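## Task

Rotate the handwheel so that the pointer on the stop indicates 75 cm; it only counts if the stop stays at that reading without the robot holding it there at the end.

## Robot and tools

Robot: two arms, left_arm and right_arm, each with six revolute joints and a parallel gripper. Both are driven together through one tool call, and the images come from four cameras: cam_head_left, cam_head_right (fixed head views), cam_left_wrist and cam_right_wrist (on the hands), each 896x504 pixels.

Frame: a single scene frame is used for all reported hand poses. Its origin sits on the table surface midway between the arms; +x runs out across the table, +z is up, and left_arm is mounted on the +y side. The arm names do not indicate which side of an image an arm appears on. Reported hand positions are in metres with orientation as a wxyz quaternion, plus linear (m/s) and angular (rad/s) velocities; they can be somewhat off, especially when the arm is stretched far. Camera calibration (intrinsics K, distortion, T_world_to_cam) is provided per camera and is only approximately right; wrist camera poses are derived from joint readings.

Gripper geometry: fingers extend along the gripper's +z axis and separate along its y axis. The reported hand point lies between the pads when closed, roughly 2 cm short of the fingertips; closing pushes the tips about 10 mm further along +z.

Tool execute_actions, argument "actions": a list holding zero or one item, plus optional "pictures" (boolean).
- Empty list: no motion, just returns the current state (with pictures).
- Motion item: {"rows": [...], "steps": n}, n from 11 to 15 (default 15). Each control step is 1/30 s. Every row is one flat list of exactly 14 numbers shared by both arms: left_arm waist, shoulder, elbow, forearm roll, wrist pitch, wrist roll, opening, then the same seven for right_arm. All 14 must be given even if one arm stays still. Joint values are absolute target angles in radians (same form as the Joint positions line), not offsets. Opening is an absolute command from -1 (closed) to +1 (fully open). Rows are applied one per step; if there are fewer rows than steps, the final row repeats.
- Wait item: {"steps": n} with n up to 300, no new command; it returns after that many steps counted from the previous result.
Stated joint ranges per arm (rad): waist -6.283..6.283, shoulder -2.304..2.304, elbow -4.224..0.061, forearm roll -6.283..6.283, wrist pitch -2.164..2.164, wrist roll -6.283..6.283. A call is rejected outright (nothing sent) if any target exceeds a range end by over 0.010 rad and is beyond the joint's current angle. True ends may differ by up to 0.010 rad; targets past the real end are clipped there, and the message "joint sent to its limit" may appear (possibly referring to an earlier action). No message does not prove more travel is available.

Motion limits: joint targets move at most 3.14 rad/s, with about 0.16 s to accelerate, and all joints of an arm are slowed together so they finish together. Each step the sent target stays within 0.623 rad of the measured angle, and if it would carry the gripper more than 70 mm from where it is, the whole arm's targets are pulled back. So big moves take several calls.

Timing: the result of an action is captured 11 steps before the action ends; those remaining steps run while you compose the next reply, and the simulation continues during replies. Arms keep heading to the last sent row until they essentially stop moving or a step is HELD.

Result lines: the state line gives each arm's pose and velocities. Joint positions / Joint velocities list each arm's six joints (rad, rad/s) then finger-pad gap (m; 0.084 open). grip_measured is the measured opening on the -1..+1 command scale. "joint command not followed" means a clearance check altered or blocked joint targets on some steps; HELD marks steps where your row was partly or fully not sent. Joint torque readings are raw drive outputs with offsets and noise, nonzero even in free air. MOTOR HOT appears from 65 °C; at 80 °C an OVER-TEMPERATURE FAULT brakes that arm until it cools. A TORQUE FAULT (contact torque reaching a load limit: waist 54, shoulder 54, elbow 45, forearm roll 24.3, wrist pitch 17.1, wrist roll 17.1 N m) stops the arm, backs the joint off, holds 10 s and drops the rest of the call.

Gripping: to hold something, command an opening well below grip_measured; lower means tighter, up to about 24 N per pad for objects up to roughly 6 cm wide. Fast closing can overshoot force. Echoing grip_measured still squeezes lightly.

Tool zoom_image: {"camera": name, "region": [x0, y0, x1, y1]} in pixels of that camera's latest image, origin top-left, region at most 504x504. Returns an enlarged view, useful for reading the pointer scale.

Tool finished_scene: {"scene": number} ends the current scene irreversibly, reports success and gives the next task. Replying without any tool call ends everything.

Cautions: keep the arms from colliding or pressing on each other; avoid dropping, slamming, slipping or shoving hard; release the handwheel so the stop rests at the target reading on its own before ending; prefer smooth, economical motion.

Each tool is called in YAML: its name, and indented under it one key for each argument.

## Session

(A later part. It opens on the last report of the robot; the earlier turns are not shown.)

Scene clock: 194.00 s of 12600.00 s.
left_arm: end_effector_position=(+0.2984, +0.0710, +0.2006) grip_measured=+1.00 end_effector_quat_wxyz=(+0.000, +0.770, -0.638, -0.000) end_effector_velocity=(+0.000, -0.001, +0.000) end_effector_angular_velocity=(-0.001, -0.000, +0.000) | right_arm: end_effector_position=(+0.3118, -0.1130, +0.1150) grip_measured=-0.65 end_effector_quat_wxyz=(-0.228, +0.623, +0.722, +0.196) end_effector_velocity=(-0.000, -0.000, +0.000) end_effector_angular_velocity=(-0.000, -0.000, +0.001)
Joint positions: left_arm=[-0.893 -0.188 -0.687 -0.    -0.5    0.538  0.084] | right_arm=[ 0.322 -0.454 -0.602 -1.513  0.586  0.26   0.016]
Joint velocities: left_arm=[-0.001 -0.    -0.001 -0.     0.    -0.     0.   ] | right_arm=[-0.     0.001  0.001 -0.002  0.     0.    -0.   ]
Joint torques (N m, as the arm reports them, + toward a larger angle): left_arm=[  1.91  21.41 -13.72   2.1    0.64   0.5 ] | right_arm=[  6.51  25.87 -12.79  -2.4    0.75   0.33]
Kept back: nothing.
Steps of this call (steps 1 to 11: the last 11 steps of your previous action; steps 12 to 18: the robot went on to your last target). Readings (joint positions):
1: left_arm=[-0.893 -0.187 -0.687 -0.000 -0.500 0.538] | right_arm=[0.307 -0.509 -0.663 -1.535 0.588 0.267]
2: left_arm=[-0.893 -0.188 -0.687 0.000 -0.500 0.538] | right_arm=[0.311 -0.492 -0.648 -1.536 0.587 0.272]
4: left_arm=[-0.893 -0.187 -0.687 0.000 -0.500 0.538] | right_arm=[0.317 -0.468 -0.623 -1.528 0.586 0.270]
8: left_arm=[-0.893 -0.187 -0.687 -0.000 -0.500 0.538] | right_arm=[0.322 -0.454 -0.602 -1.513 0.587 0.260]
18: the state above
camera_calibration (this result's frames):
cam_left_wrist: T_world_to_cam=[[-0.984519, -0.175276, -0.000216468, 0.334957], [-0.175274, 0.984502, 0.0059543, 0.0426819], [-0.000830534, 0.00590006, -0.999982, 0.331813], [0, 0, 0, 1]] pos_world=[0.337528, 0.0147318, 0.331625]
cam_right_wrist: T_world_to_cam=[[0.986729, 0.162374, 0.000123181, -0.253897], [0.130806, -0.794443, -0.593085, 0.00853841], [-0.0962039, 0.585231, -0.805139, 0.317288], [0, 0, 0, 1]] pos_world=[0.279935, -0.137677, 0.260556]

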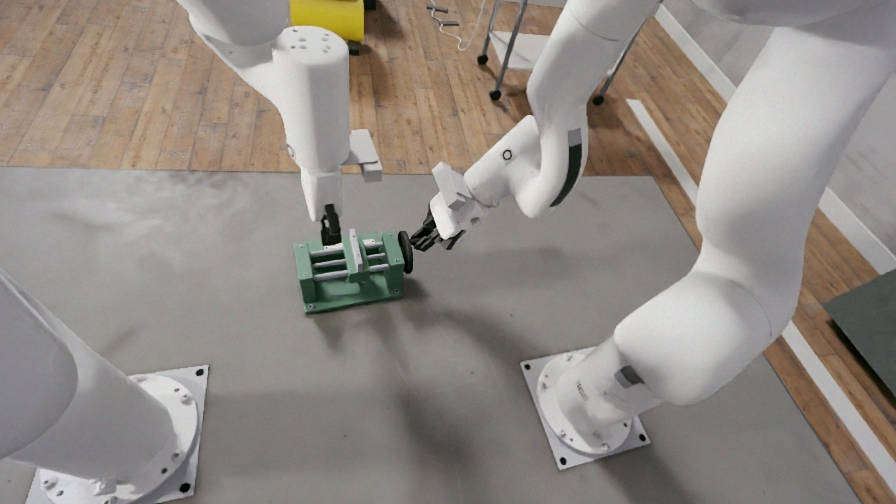

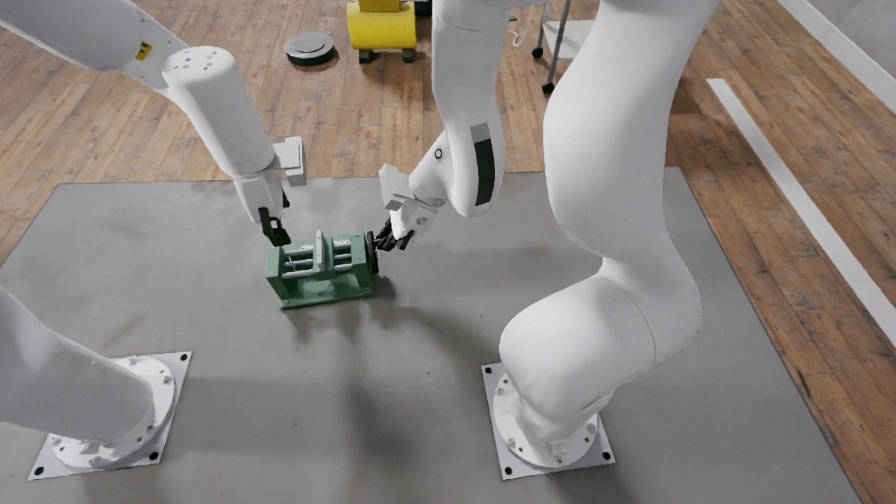

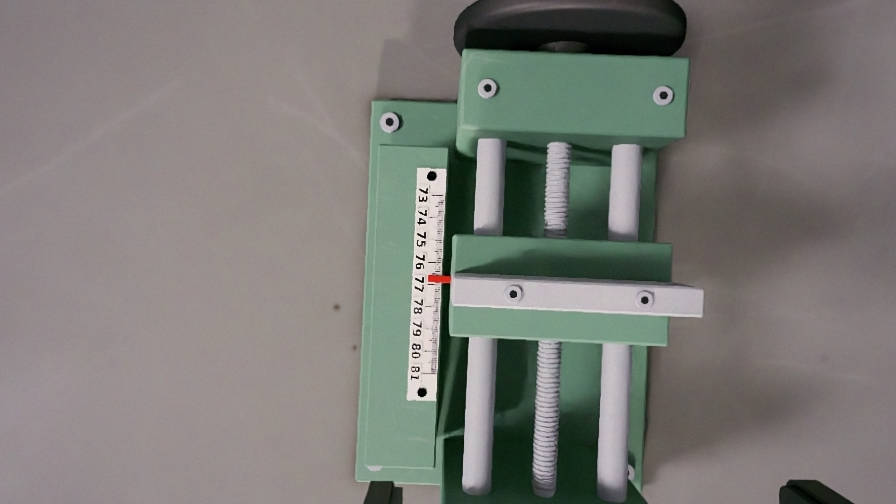

